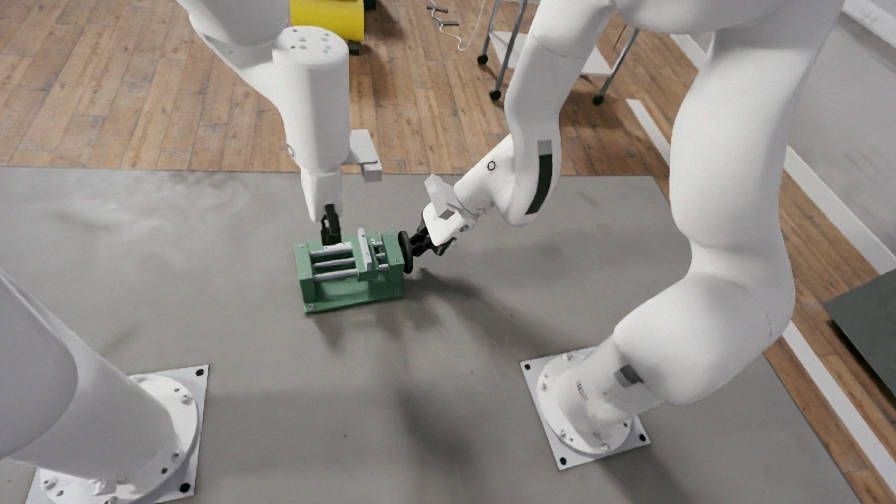

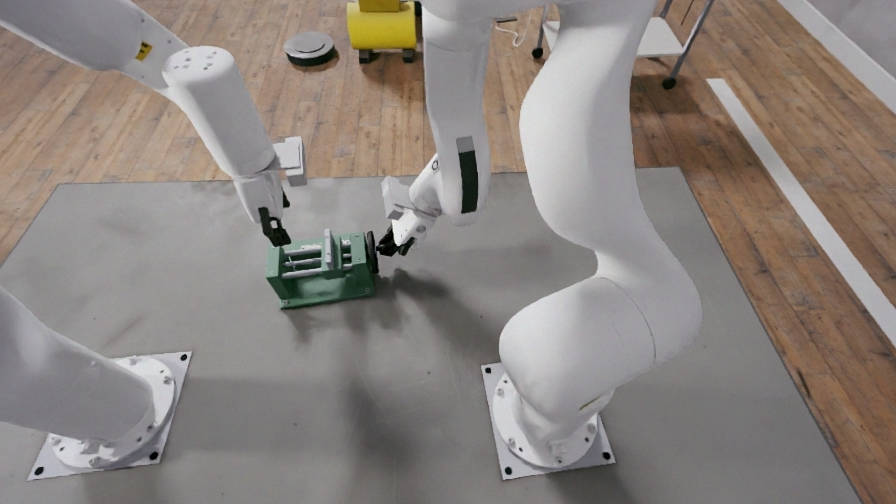

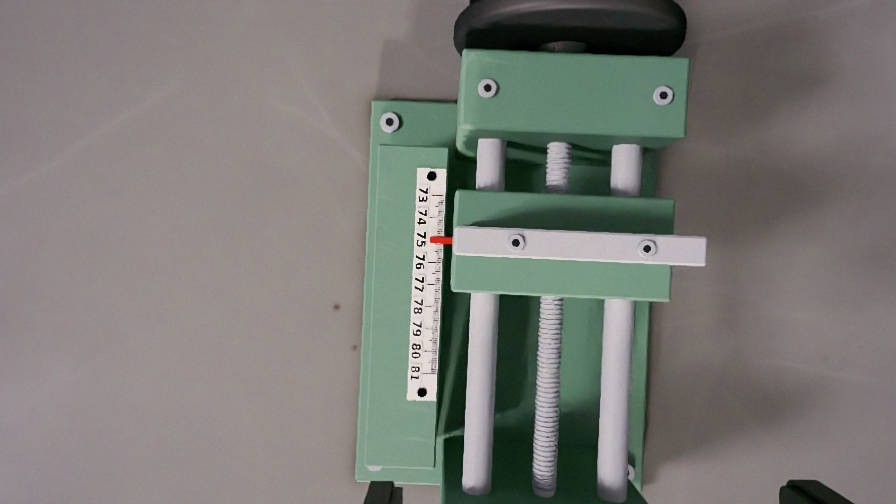

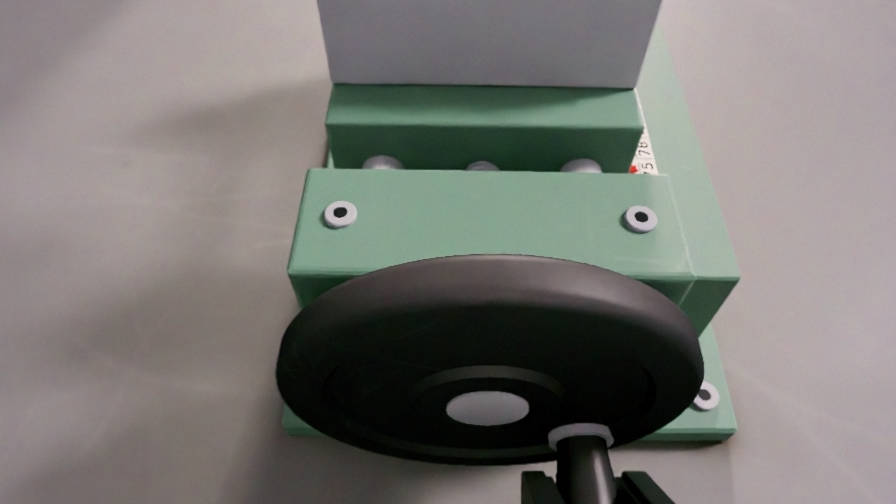

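Region (410, 210, 470, 270) of cam_left_wrist's 896x504 image, scaled by 8.400, with more detail than that image has.

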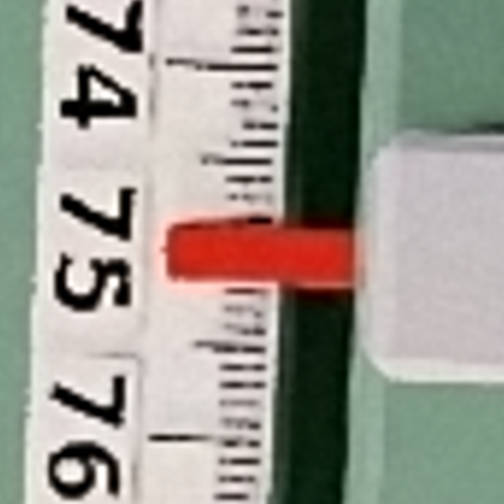

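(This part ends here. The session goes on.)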